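## Task

Wrap the red wire around the reel as one strand, always turning the same way, until the total length still unwound is short. Only wire lying between the two flanges counts as wound, not wire beyond their rims or inside the central hole. At the end the reel must lie flat and entirely within the painted ring, and neither the reel nor the wire may touch anything fixed to the table, such as an arm base. The result must hold without the robot supporting it, so release and move the grippers away. Then declare the scene finished yourself; ending it any other way counts as failure.

## Robot and tools

Robot: two six-joint arms with parallel grippers, named left_arm and right_arm. Bases in the scene frame: left_arm at (+0.002, +0.345, 0), right_arm at (+0.018, -0.308, 0), both turned only slightly about z. The names are labels, not image sides.

Frame: a single scene frame, origin on the tabletop midway between the arms, +z up, +x outward across the table, left_arm on the +y side. Positions are metres; orientations are quaternions written w first (qw, qx, qy, qz). On a gripper, the fingers point along its own +z and close along its own y. The reported hand point sits between the pads, roughly 1 cm behind the tips, and may be slightly off at long reach.

The row: every motion command uses rows of 16 numbers: left_arm x, y, z, qw, qx, qy, qz, opening, then the same eight for right_arm. Both halves are always present even when one arm stays still. x, y, z and the quaternion are an absolute target pose for that gripper in the scene frame, not an offset. Opening runs from -1 (closed) to +1 (fully open, 0.093 m); pads meet near -0.94, and each extra millimetre of object width adds about 0.0208. To hold something, keep sending the same closing value. To keep an arm still, resend its last reported pose and its current opening, and repeat the same quaternion each time rather than copying a drifted one.

Tools:
- execute_actions(actions): a list of actions; each action is a list of up to 15 rows, one per 1/30 s step, and a short list repeats its final row to fill 15 steps. An action is rejected for both arms if any target lies more than 0.6 m from that gripper's current position along any of its axes; if the first action is malformed or fails this, nothing runs. An empty list just returns state and images.
- move(target, speed, blocking): target is one 16-number row; each gripper travels straight toward its pose, all finishing together in 0.5 to 10 s. speed is m/s, 0.002 to 0.5 (default 0.25); turning limited to twice that in rad/s. Openings apply at the start. Paths ignore obstacles and the other arm, and grippers can lag, wander or overshoot speed, mostly near full stretch. Faster contact hits harder; aiming further past a contact pushes harder. With blocking=false you get a result after 0.5 s; then only wait or stop are accepted until the move is reported ended.
- wait(seconds): 0 to 10; arms keep their last command; returns early if a move ends.
- stop(): brakes a running move; needs stopping distance; fingers continue.
- zoom_image(camera, region): closer look at one camera's latest image; region [x0, y0, x1, y1] in pixels from top-left, at most 504 by 504. Cameras: cam_high, cam_low, cam_left_wrist, cam_right_wrist, each 504x504, with calibration supplied (fixed cameras may be off by a couple of degrees and millimetres).
- read_manual(section): only licence texts; no motion.
- finished_scene(scene): ends scene 1 or 2 after the last command has been held, reports success, and starts the next scene. Irreversible. Replying with no tool call ends everything.

Motion details: each step, the commanded pose is limited to within 70 mm and 16 degrees of where the gripper actually is, so distant targets need several actions, and after an action the arm stops at its last limited pose. Position wins over orientation when both cannot be met. Friction may leave a gripper up to about 31 mm short, and tiny commands may not move it. Elbows never fully straighten. Joint limits (rad): waist -2.618 to 3.054, shoulder 0 to 3.142, elbow 0 to 3.142, wrist pitch and yaw -1.571 to 1.571, wrist roll -2.094 to 2.094.

Reading results: the state line gives each gripper's position and quaternion. Hand target lines show the pose each controller now pursues. grip_measured is the gripper motor on the opening scale; once pads touch something it keeps heading for the commanded value, so it barely reveals contact, and each gripper may carry a fixed bias up to about 0.02. The last Joint positions entry is the opening in metres, floored at zero. Step readings list hand positions; HELD marks steps where an arm's command was held back. The move: line says how it ended (done, off_target, moving, held, fault) plus limits (paced = pose clipped; held = some steps blocked, after which the arm may jump fast), and gives distances from targets. pose unreachable means the clearance check altered or blocked an arm's command. FAULT lines report an arm stop. MOTOR HOT appears from 75 °C; at 90 °C an arm halts for 10 s, and at 100 °C it goes limp and drops.

Avoid: arms striking or shoving each other, knocking anything off the table, drops, slips, slams and heavy pushes, and long loaded holds that overheat motors. Loose items may occasionally get a small external nudge. The simulation keeps running while you think, holding your last command.

Each tool is called after "Call:" as name(argument=value, ...), one argument or row to a line, values as JSON.

## Session

Call:
execute_actions(
  actions=[],
)

Scene clock: 0.00 s.
left_arm: end_effector_position=(+0.3420, +0.4060, +0.1047) grip_measured=+0.993 end_effector_quat_wxyz=(+0.052, +0.865, -0.498, +0.036) | right_arm: end_effector_position=(+0.1409, -0.1171, +0.1676) grip_measured=+0.993 end_effector_quat_wxyz=(+0.000, +0.820, -0.539, -0.194)
Joint positions: left_arm=[ 0.212  1.87   1.551 -1.271  0.125 -1.856  0.093] | right_arm=[ 0.55   1.463  1.306 -1.522 -0.376 -1.275  0.093]
Joint velocities: left_arm=[ 0.007  0.002  0.002  0.022 -0.007  0.022 -0.   ] | right_arm=[-0.012 -0.002 -0.017  0.007 -0.022 -0.022 -0.001]
Motor temperatures (°C, as the motors report them): left_arm=[18 16 18 18 16 19] | right_arm=[20 18 16 17 17 20]
Hand target (left_arm): +0.342, +0.406, +0.105; +0.052, +0.865, -0.498, +0.036
Hand target (right_arm): +0.141, -0.117, +0.168; +0.000, +0.820, -0.539, -0.194

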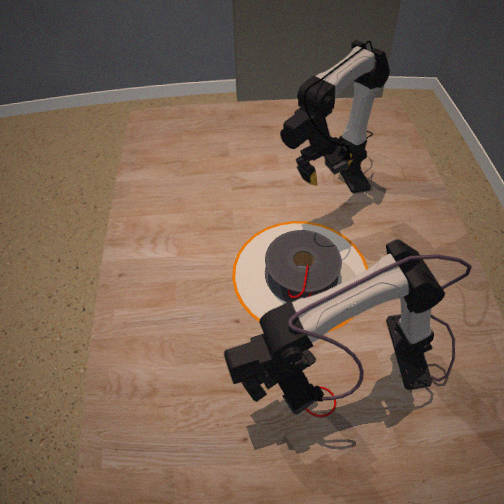

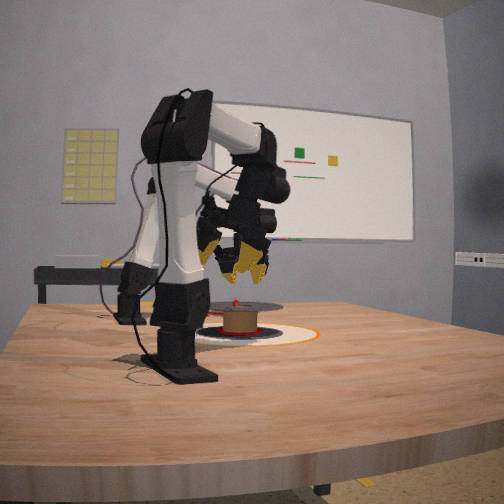

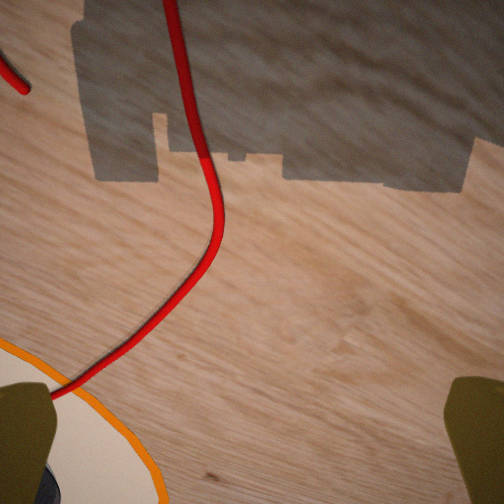

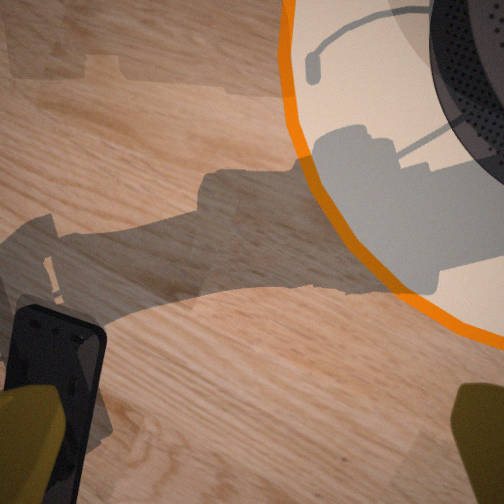

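Call:
zoom_image(
  camera="cam_high",
  region=[200, 190, 420, 440],
)

Call:
zoom_image(
  camera="cam_low",
  region=[170, 270, 340, 370],
)

Region (200, 190, 420, 440) of cam_high's 504x504 image, scaled by 2.016, with more detail than that image has; it fills the left 444 columns of this view, and the rest is white.

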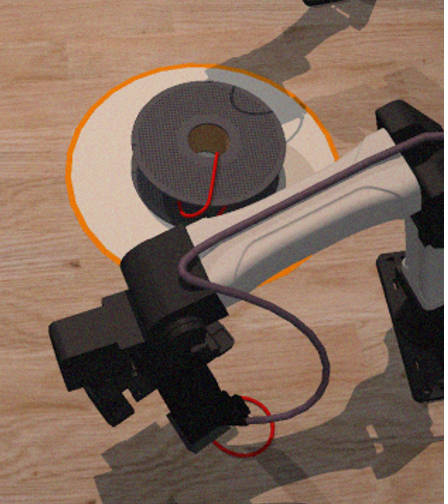

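Region (170, 270, 340, 370) of cam_low's 504x504 image, scaled by 2.965, with more detail than that image has; it fills the top 296 rows of this view, and the rest is white.

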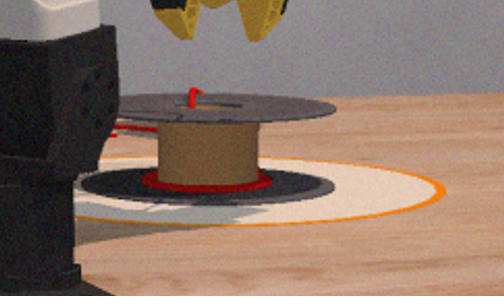

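Call:
move(
  target=[0.10, 0.55, 0.25, 0.052, 0.865, -0.498, 0.036, 1, 0.10, -0.45, 0.25, 0.0, 0.82, -0.539, -0.194, 1],
  speed=0.3,
)

Scene clock: 3.27 s.
left_arm: end_effector_position=(+0.1090, +0.5552, +0.2404) grip_measured=+0.993 end_effector_quat_wxyz=(-0.109, +0.865, -0.489, +0.030) | right_arm: end_effector_position=(+0.1044, -0.4460, +0.2437) grip_measured=+0.993 end_effector_quat_wxyz=(-0.141, -0.625, +0.744, -0.189)
Joint positions: left_arm=[ 1.133  1.327  1.526 -1.557  0.082 -0.961  0.093] | right_arm=[-0.817  0.948  1.276 -1.578  0.358 -2.098  0.093]
Joint velocities: left_arm=[-0.022 -0.002  0.007  0.007 -0.007 -0.022 -0.   ] | right_arm=[ 0.022  0.017 -0.017  0.022 -0.037 -0.037 -0.001]
Motor temperatures (°C, as the motors report them): left_arm=[18 17 18 18 16 19] | right_arm=[20 18 16 18 17 20]
Hand target (left_arm): +0.106, +0.553, +0.247; -0.118, +0.863, -0.490, +0.023
Hand target (right_arm): +0.104, -0.447, +0.248; -0.148, -0.629, +0.739, -0.192
Off the commanded pose (left_arm): 0.014 m, 19 deg; orientation clipped at the last step of the last action.
Off the commanded pose (right_arm): 0.009 m, 57 deg; orientation clipped at the last step of the last action.
joint sent to its limit (left arm) — the command would take joint 4 (wrist pitch) past its lower limit, so that joint was sent only as far as its limit.
joint sent to its limit (right arm) — the command would take joint 4 (wrist pitch) past its lower limit and joint 6 (wrist roll) past its lower limit, so those joints were sent only as far as their limits.
move: off_target (left_arm, right_arm); limits=paced
camera_calibration (this result's frames):
cam_left_wrist: T_world_to_cam=[[0.837014, 0.484377, 0.254531, -0.420745], [0.380576, -0.849567, 0.365237, 0.376805], [0.393153, -0.20884, -0.895442, 0.370334], [0, 0, 0, 1]] pos_world=[0.063169, 0.601261, 0.301082]
cam_right_wrist: T_world_to_cam=[[0.981612, -0.15694, 0.108666, -0.198421], [-0.18363, -0.620856, 0.762114, -0.403913], [-0.0521404, -0.768054, -0.638259, -0.101413], [0, 0, 0, 1]] pos_world=[0.115314, -0.359803, 0.264662]

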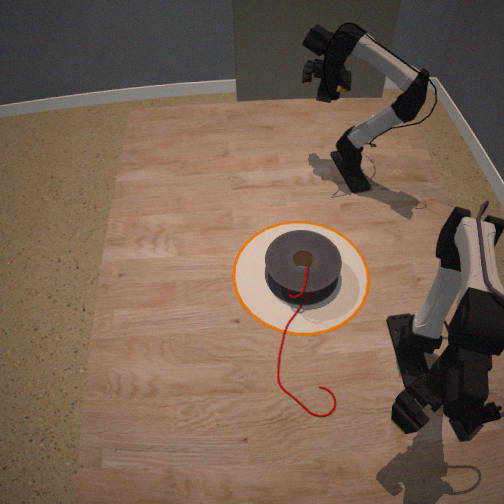

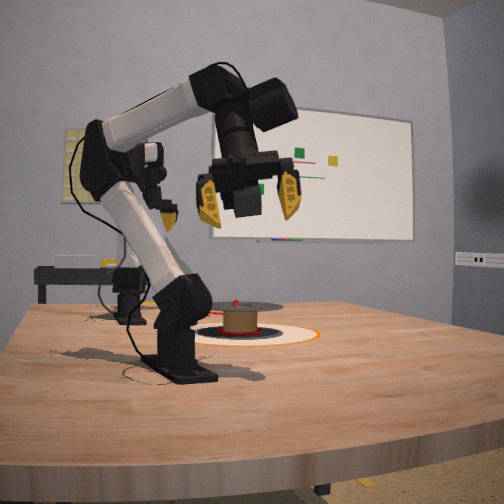

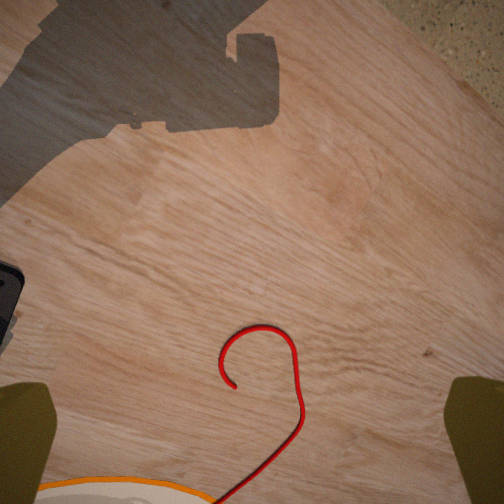

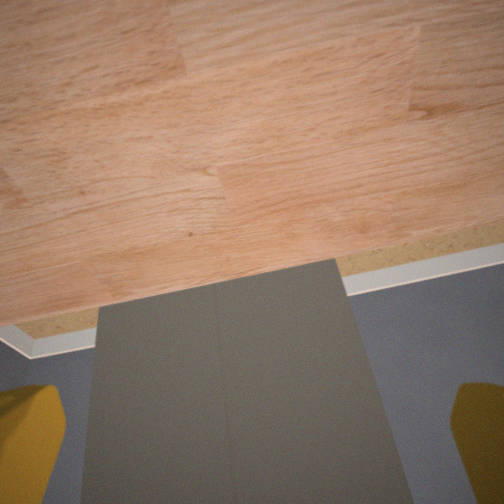

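Call:
zoom_image(
  camera="cam_high",
  region=[220, 210, 390, 430],
)

Call:
zoom_image(
  camera="cam_high",
  region=[250, 220, 360, 320],
)

Region (220, 210, 390, 430) of cam_high's 504x504 image, scaled by 2.291, with more detail than that image has; it fills the left 389 columns of this view, and the rest is white.

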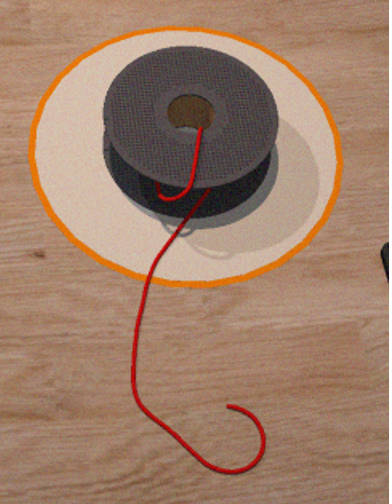

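Region (250, 220, 360, 320) of cam_high's 504x504 image, scaled by 4.582, with more detail than that image has; it fills the top 458 rows of this view, and the rest is white.

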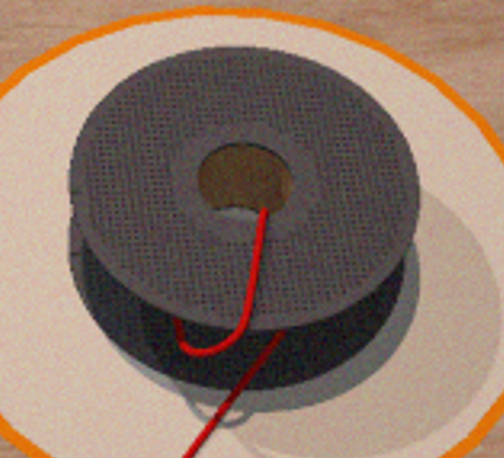

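Call:
move(
  target=[0.285, 0.22, 0.15, 0.212, 0.554, -0.791, 0.149, 1, 0.10, -0.40, 0.25, -0.148, -0.629, 0.739, -0.192, 1],
  speed=0.3,
)

Scene clock: 16.00 s.
left_arm: end_effector_position=(+0.2690, +0.2240, +0.1506) grip_measured=+0.993 end_effector_quat_wxyz=(-0.221, -0.562, +0.786, -0.135) | right_arm: end_effector_position=(+0.1032, -0.4062, +0.2561) grip_measured=+0.993 end_effector_quat_wxyz=(-0.049, -0.644, +0.713, -0.273)
Joint positions: left_arm=[-0.17   1.728  1.469 -1.458  0.504 -1.347  0.093] | right_arm=[-0.705  0.734  1.249 -1.578  0.25  -2.066  0.093]
Joint velocities: left_arm=[-0.012 -0.007  0.002  0.066  0.037 -0.007 -0.   ] | right_arm=[-0.022  0.007  0.002  0.051 -0.007 -0.007  0.001]
Motor temperatures (°C, as the motors report them): left_arm=[18 18 20 18 16 19] | right_arm=[20 18 17 18 17 20]
Hand target (left_arm): +0.276, +0.220, +0.152; -0.218, -0.556, +0.789, -0.147
Hand target (right_arm): +0.100, -0.402, +0.250; -0.045, -0.650, +0.711, -0.265
Off the commanded pose (left_arm): 0.017 m, 2 deg.
Off the commanded pose (right_arm): 0.009 m, 15 deg.
joint sent to its limit (right arm) — the command would take joint 4 (wrist pitch) past its lower limit, so that joint was sent only as far as its limit.
move: off_target (left_arm, right_arm)
camera_calibration (this result's frames):
cam_left_wrist: T_world_to_cam=[[0.946625, -0.322334, 0.00117282, -0.181977], [-0.18379, -0.536755, 0.823478, 0.0801243], [-0.264805, -0.779741, -0.567347, 0.41333], [0, 0, 0, 1]] pos_world=[0.296442, 0.30664, 0.168735]
cam_right_wrist: T_world_to_cam=[[0.943939, -0.0314485, 0.328618, -0.193819], [-0.27224, -0.637196, 0.721017, -0.375762], [0.186719, -0.770059, -0.610036, -0.0956933], [0, 0, 0, 1]] pos_world=[0.0985238, -0.319219, 0.276247]

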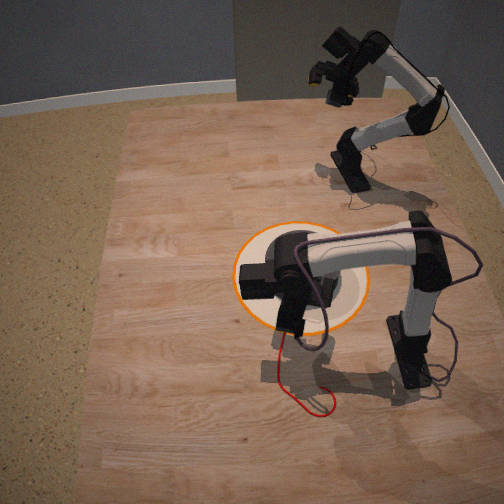

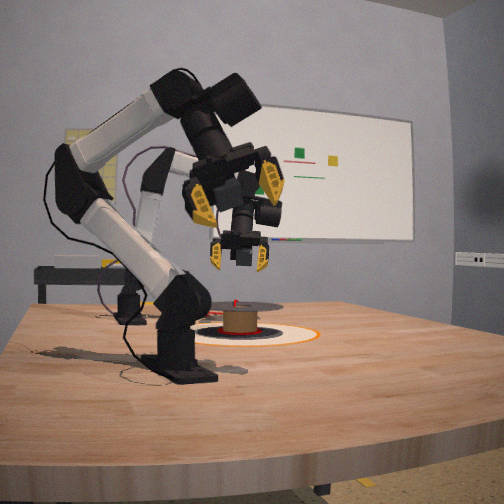

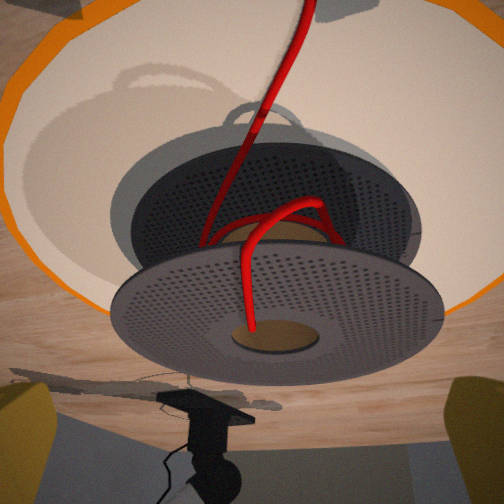

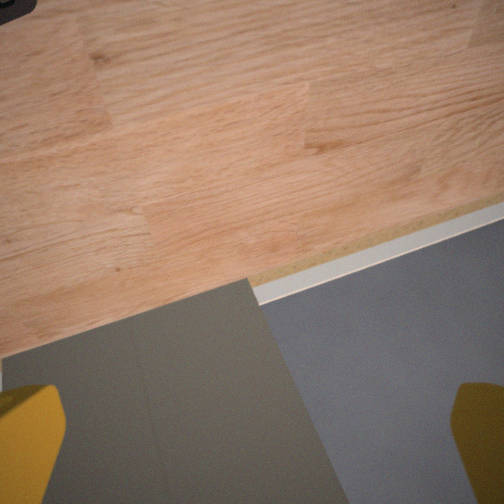

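Call:
zoom_image(
  camera="cam_left_wrist",
  region=[180, 180, 380, 380],
)

Region (180, 180, 380, 380) of cam_left_wrist's 504x504 image, scaled by 2.520, with more detail than that image has.

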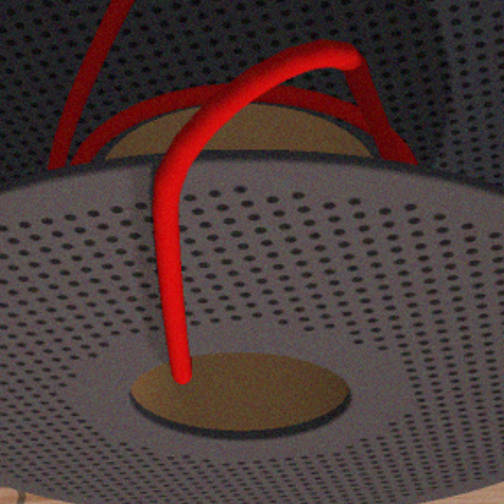

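Call:
move(
  target=[0.22, 0.36, 0.15, 0.0, 0.574, -0.819, 0.0, 1, 0.25, 0.06, 0.17, 0.0, 0.485, -0.875, 0.0, 1],
  speed=0.3,
)

Scene clock: 29.57 s.
left_arm: end_effector_position=(+0.2225, +0.3559, +0.1474) grip_measured=+0.993 end_effector_quat_wxyz=(-0.013, -0.573, +0.820, -0.000) | right_arm: end_effector_position=(+0.2501, +0.0518, +0.1639) grip_measured=+0.993 end_effector_quat_wxyz=(+0.038, -0.485, +0.874, -0.006)
Joint positions: left_arm=[ 0.035  1.397  1.221 -1.418  0.014 -1.157  0.093] | right_arm=[ 0.844  2.187  2.256 -1.578  0.047  0.002  0.093]
Joint velocities: left_arm=[ 0.007 -0.002 -0.017 -0.037 -0.066  0.007  0.   ] | right_arm=[-0.012  0.002 -0.007 -0.037  0.066 -0.037  0.001]
Motor temperatures (°C, as the motors report them): left_arm=[18 19 21 18 16 19] | right_arm=[20 19 18 19 17 20]
Hand target (left_arm): +0.222, +0.360, +0.148; +0.001, -0.574, +0.819, -0.001
Hand target (right_arm): +0.246, +0.056, +0.166; +0.037, -0.485, +0.874, +0.002
Off the commanded pose (left_arm): 0.005 m, 2 deg.
Off the commanded pose (right_arm): 0.010 m, 4 deg.
joint sent to its limit (right arm) — the command would take joint 4 (wrist pitch) past its lower limit, so that joint was sent only as far as its limit.
move: off_target (right_arm); limits=paced
camera_calibration (this result's frames):
cam_left_wrist: T_world_to_cam=[[0.935895, -0.351569, 0.0223698, -0.0857683], [-0.323293, -0.831929, 0.450972, 0.335993], [-0.139938, -0.429294, -0.892258, 0.397418], [0, 0, 0, 1]] pos_world=[0.244508, 0.419978, 0.204995]
cam_right_wrist: T_world_to_cam=[[0.841786, -0.537902, 0.0453699, -0.189539], [-0.519285, -0.783954, 0.340234, 0.154277], [-0.147444, -0.309964, -0.939246, 0.287004], [0, 0, 0, 1]] pos_world=[0.281982, 0.107954, 0.225677]

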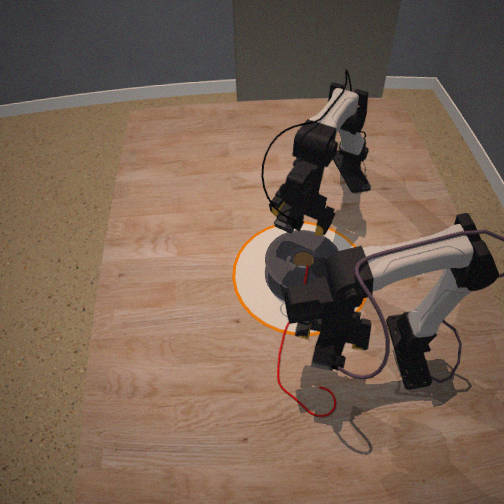

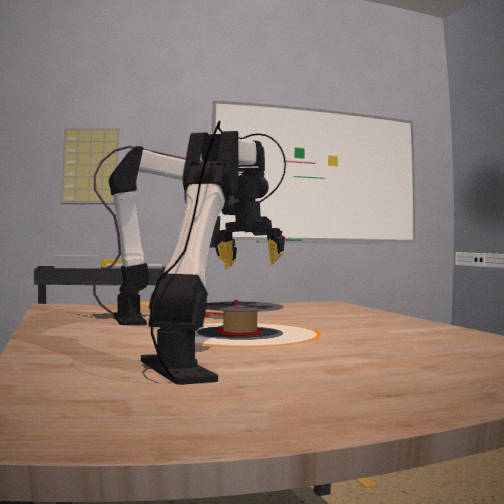

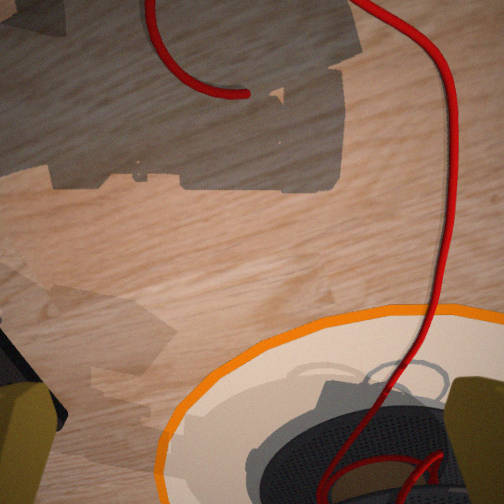

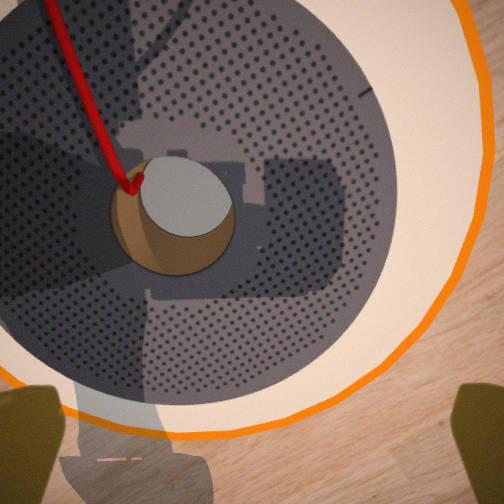

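Call:
zoom_image(
  camera="cam_right_wrist",
  region=[60, 100, 280, 320],
)

Region (60, 100, 280, 320) of cam_right_wrist's 504x504 image, scaled by 2.291, with more detail than that image has.

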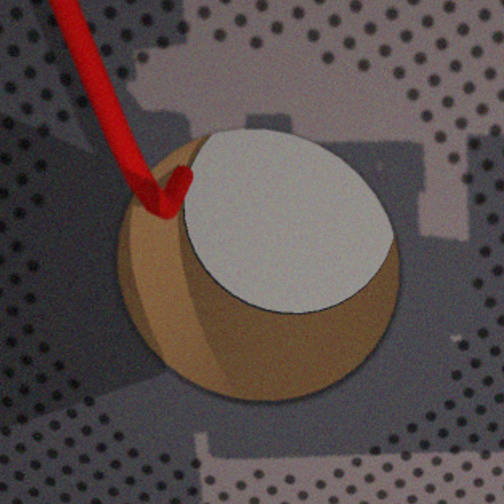

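Call:
move(
  target=[0.305, 0.25, 0.09, 0.0, 0.5225, -0.8526, 0.0, 0.0, 0.238, 0.086, 0.125, 0.0, 0.225, -0.974, 0.0, -1],
  speed=0.2,
)

Scene clock: 36.60 s.
left_arm: end_effector_position=(+0.2939, +0.2524, +0.0913) grip_measured=+0.002 end_effector_quat_wxyz=(-0.012, -0.522, +0.853, +0.005) | right_arm: end_effector_position=(+0.2422, +0.0805, +0.1265) grip_measured=-0.999 end_effector_quat_wxyz=(+0.008, -0.224, +0.975, -0.001)
Joint positions: left_arm=[-0.327  1.732  1.331 -1.193  0.012 -1.399  0.045] | right_arm=[ 0.879  2.331  2.348 -1.578  0.013  0.601  0.   ]
Joint velocities: left_arm=[ 0.002 -0.017 -0.012 -0.051  0.037  0.007  0.   ] | right_arm=[ 0.017 -0.002  0.022 -0.066 -0.022  0.051  0.   ]
Motor temperatures (°C, as the motors report them): left_arm=[18 20 21 18 16 19] | right_arm=[20 21 18 19 17 20]
Hand target (left_arm): +0.303, +0.250, +0.091; -0.001, -0.522, +0.853, +0.001
Hand target (right_arm): +0.238, +0.085, +0.125; +0.003, -0.225, +0.974, +0.002
Off the commanded pose (left_arm): 0.011 m, 1 deg.
Off the commanded pose (right_arm): 0.007 m, 1 deg.
joint sent to its limit (right arm) — the command would take joint 4 (wrist pitch) past its lower limit, so that joint was sent only as far as its limit.
move: off_target (left_arm)
camera_calibration (this result's frames):
cam_left_wrist: T_world_to_cam=[[0.886979, -0.461492, 0.0171383, -0.145153], [-0.419978, -0.790643, 0.445537, 0.316722], [-0.192061, -0.402379, -0.8951, 0.321766], [0, 0, 0, 1]] pos_world=[0.323562, 0.312899, 0.149389]
cam_right_wrist: T_world_to_cam=[[0.427643, -0.903938, 0.00418784, -0.0307609], [-0.835337, -0.39341, 0.383981, 0.225057], [-0.345448, -0.167705, -0.923331, 0.294115], [0, 0, 0, 1]] pos_world=[0.302754, 0.110058, 0.185277]

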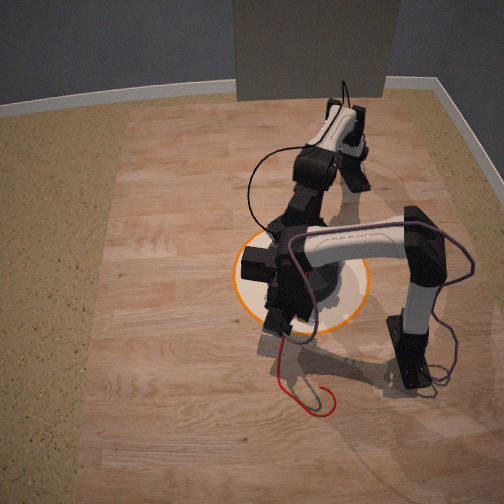

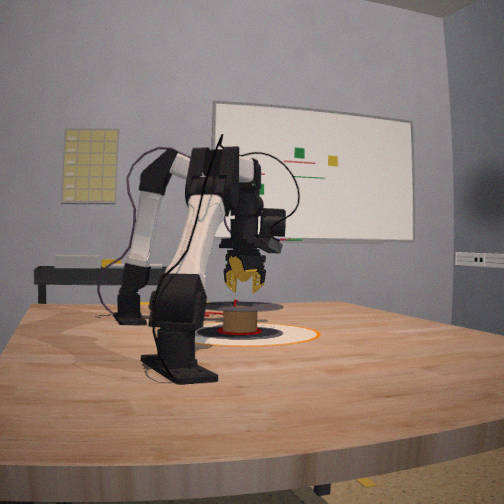

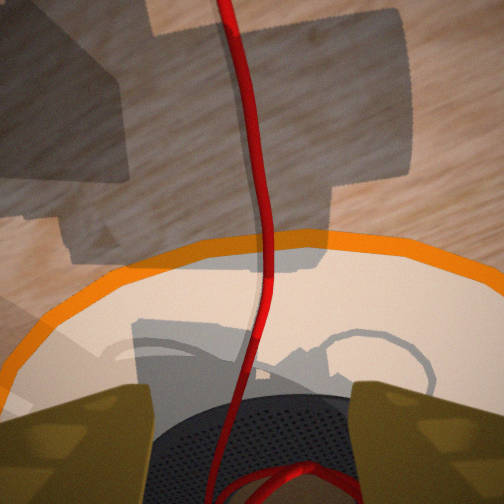

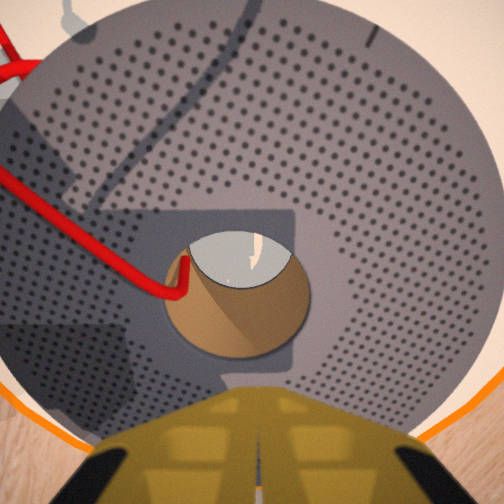

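Call:
move(
  target=[0.303, 0.247, 0.03, 0.0, 0.5225, -0.8526, 0.0, 0.0, 0.2367, 0.0835, 0.085, 0.0, 0.225, -0.974, 0.0, -1],
  speed=0.08,
)

Scene clock: 39.37 s.
left_arm: end_effector_position=(+0.3037, +0.2472, +0.0382) grip_measured=+0.002 end_effector_quat_wxyz=(-0.001, -0.524, +0.852, -0.008) | right_arm: end_effector_position=(+0.2416, +0.0800, +0.0821) grip_measured=-0.999 end_effector_quat_wxyz=(-0.001, -0.223, +0.975, -0.010)
Joint positions: left_arm=[-0.334  1.796  1.189 -0.955  0.012 -1.409  0.045] | right_arm=[ 0.879  2.319  2.149 -1.416  0.012  0.604  0.   ]
Joint velocities: left_arm=[ 0.012 -0.007  0.037  0.051 -0.022 -0.007  0.   ] | right_arm=[-0.022 -0.002 -0.012  0.007  0.007  0.022  0.   ]
Motor temperatures (°C, as the motors report them): left_arm=[18 20 21 18 16 19] | right_arm=[20 22 19 19 17 20]
Hand target (left_arm): +0.303, +0.247, +0.030; -0.000, -0.522, +0.853, +0.000
Hand target (right_arm): +0.236, +0.083, +0.085; -0.000, -0.225, +0.974, -0.001
Off the commanded pose (left_arm): 0.008 m, 1 deg.
Off the commanded pose (right_arm): 0.007 m, 1 deg.
move: done
camera_calibration (this result's frames):
cam_left_wrist: T_world_to_cam=[[0.887167, -0.458816, 0.0492307, -0.157355], [-0.43174, -0.78765, 0.439554, 0.343461], [-0.162898, -0.411212, -0.896866, 0.267343], [0, 0, 0, 1]] pos_world=[0.331436, 0.308265, 0.0965479]
cam_right_wrist: T_world_to_cam=[[0.425373, -0.904851, 0.017399, -0.0312751], [-0.830955, -0.382873, 0.403637, 0.237838], [-0.35857, -0.186154, -0.914754, 0.256826], [0, 0, 0, 1]] pos_world=[0.303026, 0.110571, 0.139476]

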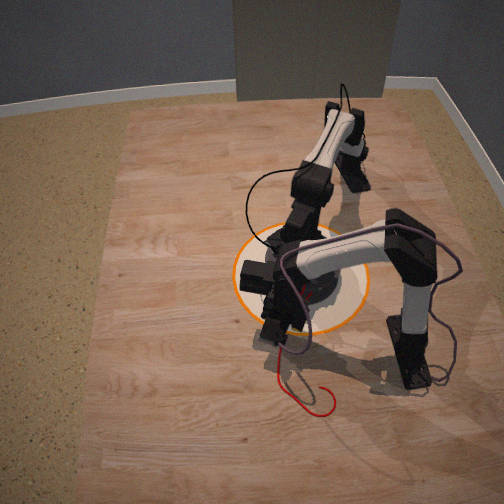

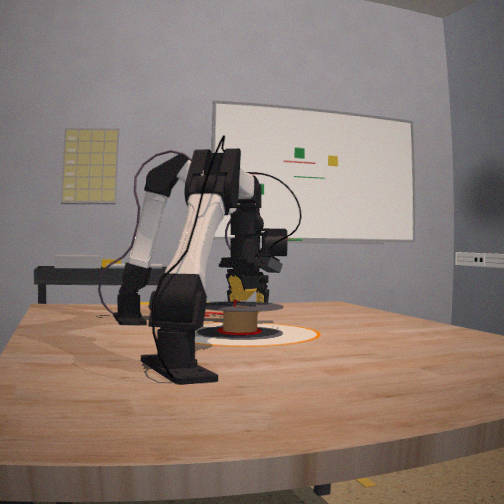

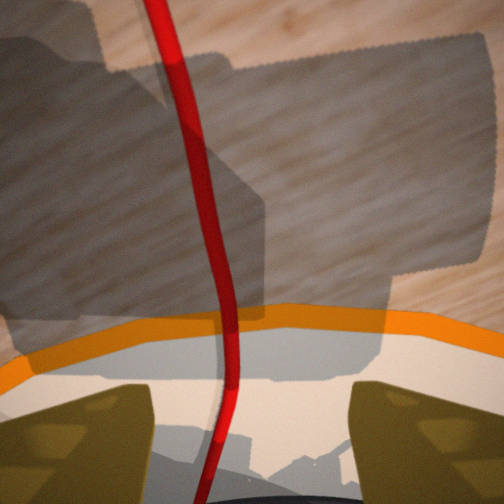

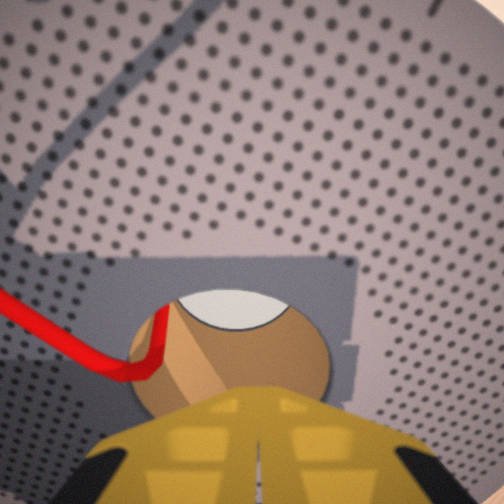

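Call:
move(
  target=[0.303, 0.243, 0.018, 0.0, 0.5225, -0.8526, 0.0, 0.0, 0.231, 0.090, 0.083, 0.0, 0.225, -0.974, 0.0, -1],
  speed=0.05,
)

Call:
zoom_image(
  camera="cam_low",
  region=[170, 250, 330, 360],
)

Scene clock: 40.70 s.
left_arm: end_effector_position=(+0.3040, +0.2433, +0.0261) grip_measured=+0.002 end_effector_quat_wxyz=(-0.002, -0.523, +0.852, -0.007) | right_arm: end_effector_position=(+0.2343, +0.0844, +0.0821) grip_measured=-0.999 end_effector_quat_wxyz=(-0.000, -0.224, +0.974, -0.009)
Joint positions: left_arm=[-0.345  1.819  1.167 -0.91   0.012 -1.42   0.045] | right_arm=[ 0.898  2.319  2.149 -1.415  0.012  0.62   0.   ]
Joint velocities: left_arm=[ 0.002 -0.002 -0.022  0.022  0.037  0.022 -0.001] | right_arm=[ 0.002 -0.002  0.002  0.022 -0.022  0.051  0.   ]
Motor temperatures (°C, as the motors report them): left_arm=[18 20 21 18 16 19] | right_arm=[20 23 19 18 17 20]
Hand target (left_arm): +0.303, +0.243, +0.018; -0.000, -0.523, +0.853, -0.000
Hand target (right_arm): +0.231, +0.090, +0.083; +0.000, -0.225, +0.974, -0.001
Off the commanded pose (left_arm): 0.008 m, 1 deg.
Off the commanded pose (right_arm): 0.007 m, 1 deg.
move: done
camera_calibration (this result's frames):
cam_left_wrist: T_world_to_cam=[[0.887034, -0.459164, 0.0483671, -0.158614], [-0.431653, -0.787561, 0.439798, 0.345732], [-0.163847, -0.410994, -0.896793, 0.255218], [0, 0, 0, 1]] pos_world=[0.33175, 0.304348, 0.0844974]
cam_right_wrist: T_world_to_cam=[[0.427776, -0.903734, 0.0165068, -0.02469], [-0.830143, -0.385587, 0.402723, 0.233543], [-0.357589, -0.185978, -0.915173, 0.254801], [0, 0, 0, 1]] pos_world=[0.29555, 0.115125, 0.139542]

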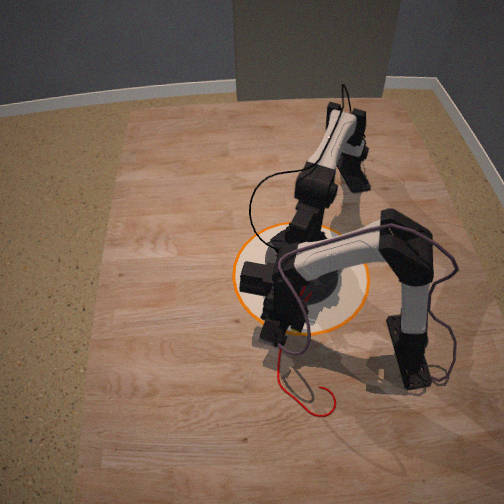

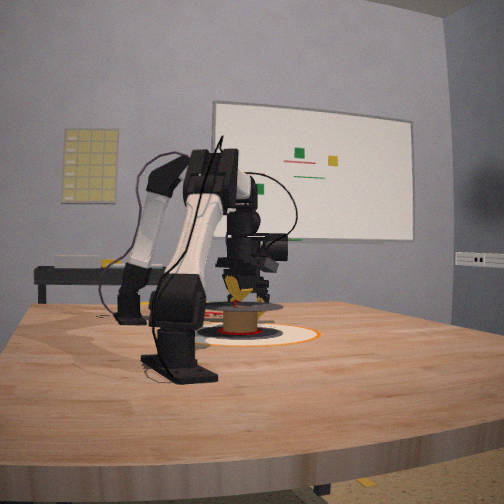

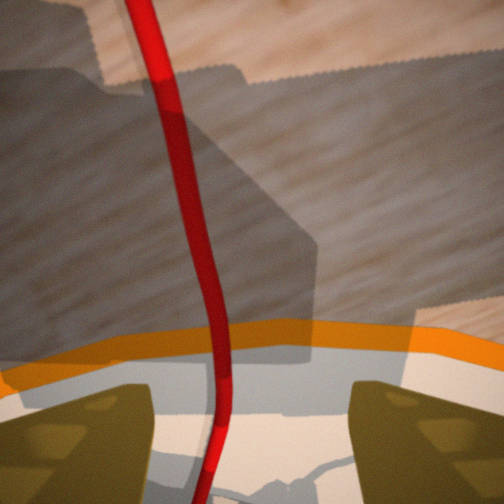

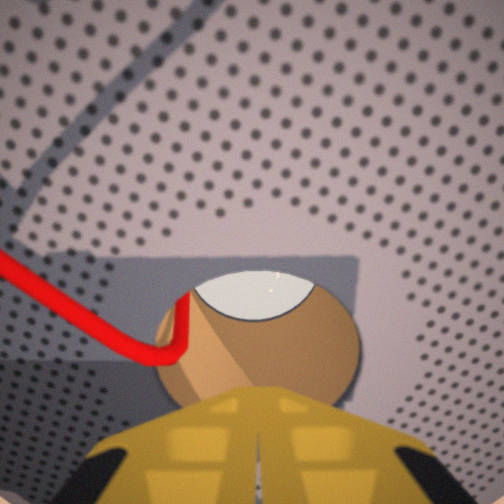

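Region (170, 250, 330, 360) of cam_low's 504x504 image, scaled by 3.150, with more detail than that image has; it fills the top 346 rows of this view, and the rest is white.

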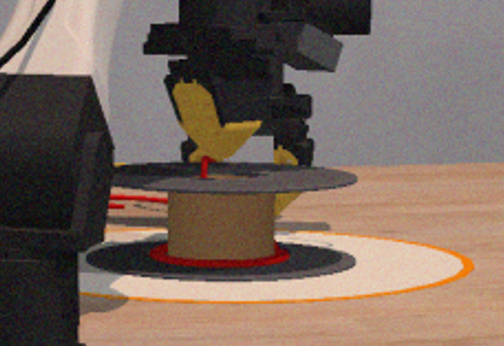

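Call:
move(
  target=[0.303, 0.243, 0.012, 0.0, 0.5225, -0.8526, 0.0, 0.0, 0.234, 0.091, 0.066, 0.0, 0.225, -0.974, 0.0, -1],
  speed=0.03,
)

Call:
zoom_image(
  camera="cam_low",
  region=[170, 250, 330, 360],
)

Scene clock: 42.27 s.
left_arm: end_effector_position=(+0.3056, +0.2427, +0.0233) grip_measured=+0.002 end_effector_quat_wxyz=(+0.002, -0.524, +0.852, -0.012) | right_arm: end_effector_position=(+0.2373, +0.0900, +0.0741) grip_measured=-0.999 end_effector_quat_wxyz=(+0.008, -0.224, +0.975, -0.000)
Joint positions: left_arm=[-0.345  1.819  1.155 -0.886  0.012 -1.42   0.045] | right_arm=[ 0.898  2.319  2.117 -1.358  0.012  0.621  0.   ]
Joint velocities: left_arm=[ 0.007 -0.002 -0.012 -0.051  0.022 -0.051 -0.   ] | right_arm=[-0.012 -0.007  0.022  0.051  0.037  0.007  0.   ]
Motor temperatures (°C, as the motors report them): left_arm=[18 20 21 18 16 19] | right_arm=[20 24 19 18 17 20]
Hand target (left_arm): +0.303, +0.243, +0.012; -0.000, -0.523, +0.853, +0.000
Hand target (right_arm): +0.234, +0.091, +0.066; -0.000, -0.225, +0.974, -0.000
Off the commanded pose (left_arm): 0.012 m, 1 deg.
Off the commanded pose (right_arm): 0.009 m, 1 deg.
move: off_target (left_arm)
camera_calibration (this result's frames):
cam_left_wrist: T_world_to_cam=[[0.886754, -0.458279, 0.0603943, -0.160576], [-0.436136, -0.786215, 0.43778, 0.34832], [-0.153143, -0.414543, -0.897051, 0.250378], [0, 0, 0, 1]] pos_world=[0.33265, 0.304058, 0.0818116]
cam_right_wrist: T_world_to_cam=[[0.426978, -0.90426, 0.00210836, -0.019514], [-0.835039, -0.393396, 0.384642, 0.244635], [-0.346987, -0.165994, -0.923063, 0.245885], [0, 0, 0, 1]] pos_world=[0.29793, 0.119408, 0.132912]

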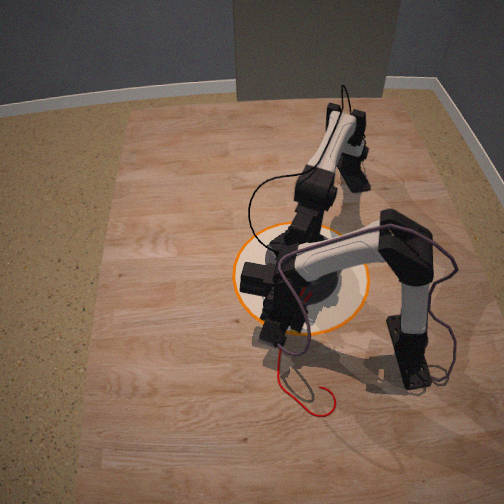

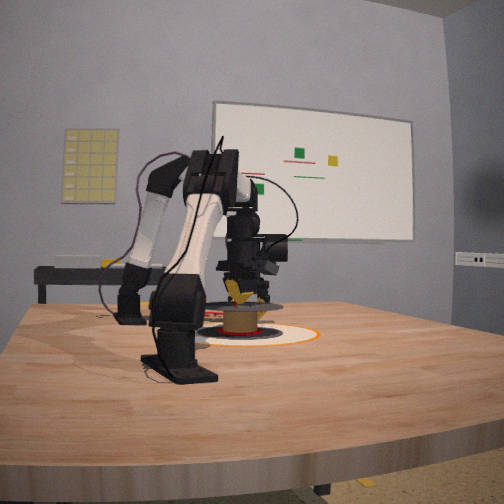

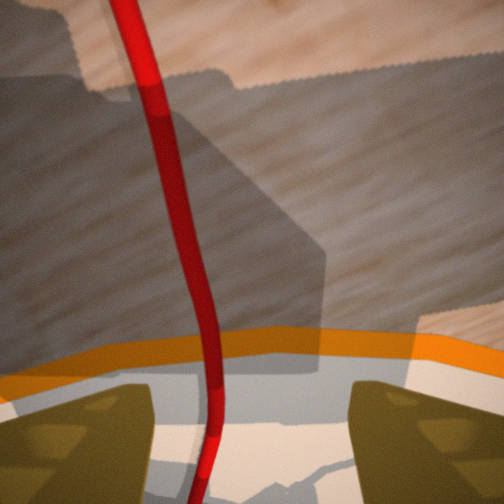

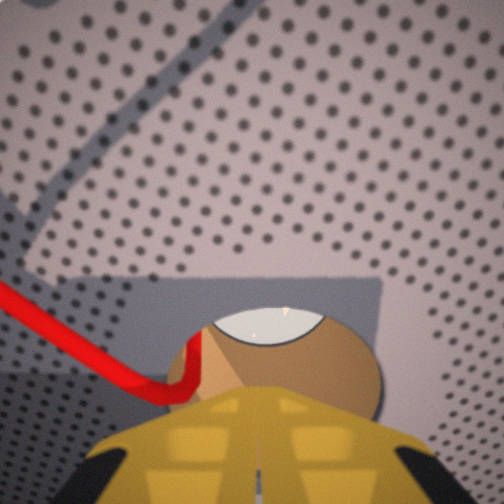

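Region (170, 250, 330, 360) of cam_low's 504x504 image, scaled by 3.150, with more detail than that image has; it fills the top 346 rows of this view, and the rest is white.

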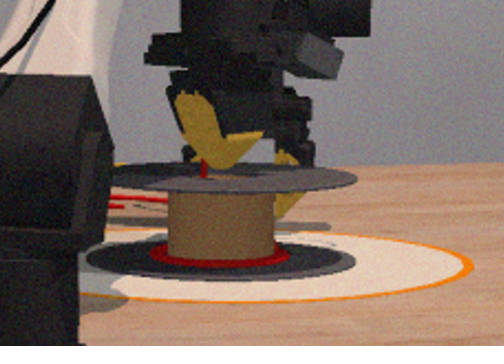

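Call:
move(
  target=[0.303, 0.243, 0.0, 0.0, 0.5225, -0.8526, 0.0, 0.0, 0.235, 0.085, 0.052, 0.0, 0.225, -0.974, 0.0, -1],
  speed=0.03,
)

Call:
zoom_image(
  camera="cam_low",
  region=[170, 250, 330, 360],
)

Scene clock: 43.87 s.
left_arm: end_effector_position=(+0.3043, +0.2432, +0.0115) grip_measured=+0.002 end_effector_quat_wxyz=(-0.001, -0.524, +0.852, -0.008) | right_arm: end_effector_position=(+0.2342, +0.0843, +0.0525) grip_measured=-0.999 end_effector_quat_wxyz=(-0.001, -0.225, +0.974, -0.009)
Joint positions: left_arm=[-0.345  1.843  1.134 -0.852  0.011 -1.42   0.045] | right_arm=[ 0.898  2.318  2.029 -1.297  0.012  0.619  0.   ]
Joint velocities: left_arm=[-0.002 -0.017  0.007 -0.037  0.007  0.081 -0.   ] | right_arm=[-0.002 -0.007  0.002 -0.022 -0.066 -0.007  0.   ]
Motor temperatures (°C, as the motors report them): left_arm=[18 20 21 18 16 19] | right_arm=[20 25 19 18 17 20]
Hand target (left_arm): +0.303, +0.243, +0.001; -0.000, -0.522, +0.853, +0.000
Hand target (right_arm): +0.235, +0.085, +0.052; -0.000, -0.225, +0.974, -0.000
Off the commanded pose (left_arm): 0.012 m, 1 deg.
Off the commanded pose (right_arm): 0.001 m, 1 deg.
move: off_target (left_arm)
camera_calibration (this result's frames):
cam_left_wrist: T_world_to_cam=[[0.887309, -0.458478, 0.0498037, -0.158461], [-0.431734, -0.78784, 0.439219, 0.352346], [-0.162135, -0.411225, -0.896998, 0.241723], [0, 0, 0, 1]] pos_world=[0.331915, 0.304344, 0.0699603]
cam_right_wrist: T_world_to_cam=[[0.428816, -0.903233, 0.0169502, -0.0246102], [-0.829546, -0.386265, 0.403303, 0.245238], [-0.357729, -0.187004, -0.91491, 0.227734], [0, 0, 0, 1]] pos_world=[0.295456, 0.115085, 0.109868]

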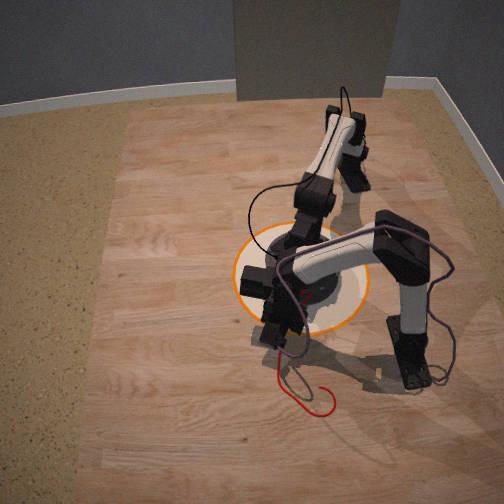

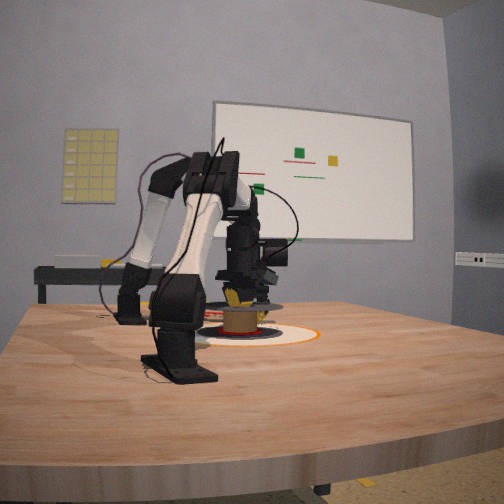

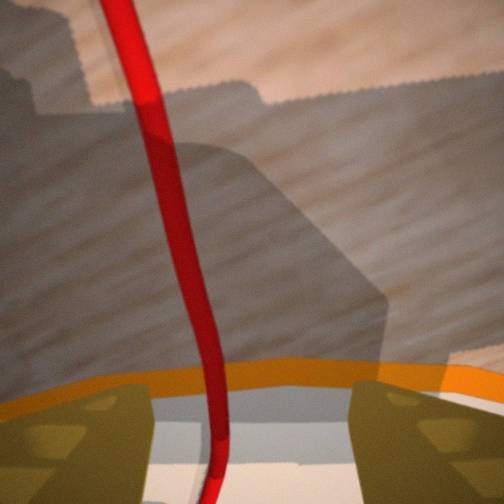

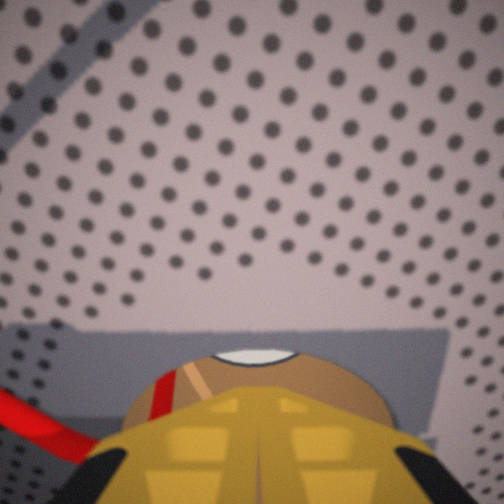

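Region (170, 250, 330, 360) of cam_low's 504x504 image, scaled by 3.150, with more detail than that image has; it fills the top 346 rows of this view, and the rest is white.

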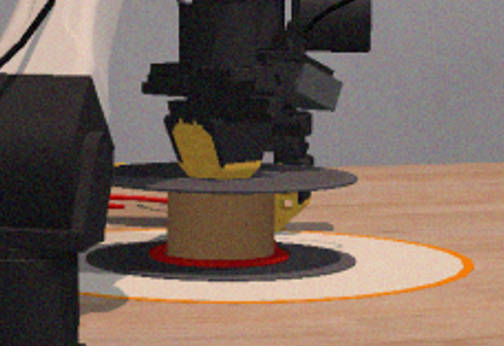

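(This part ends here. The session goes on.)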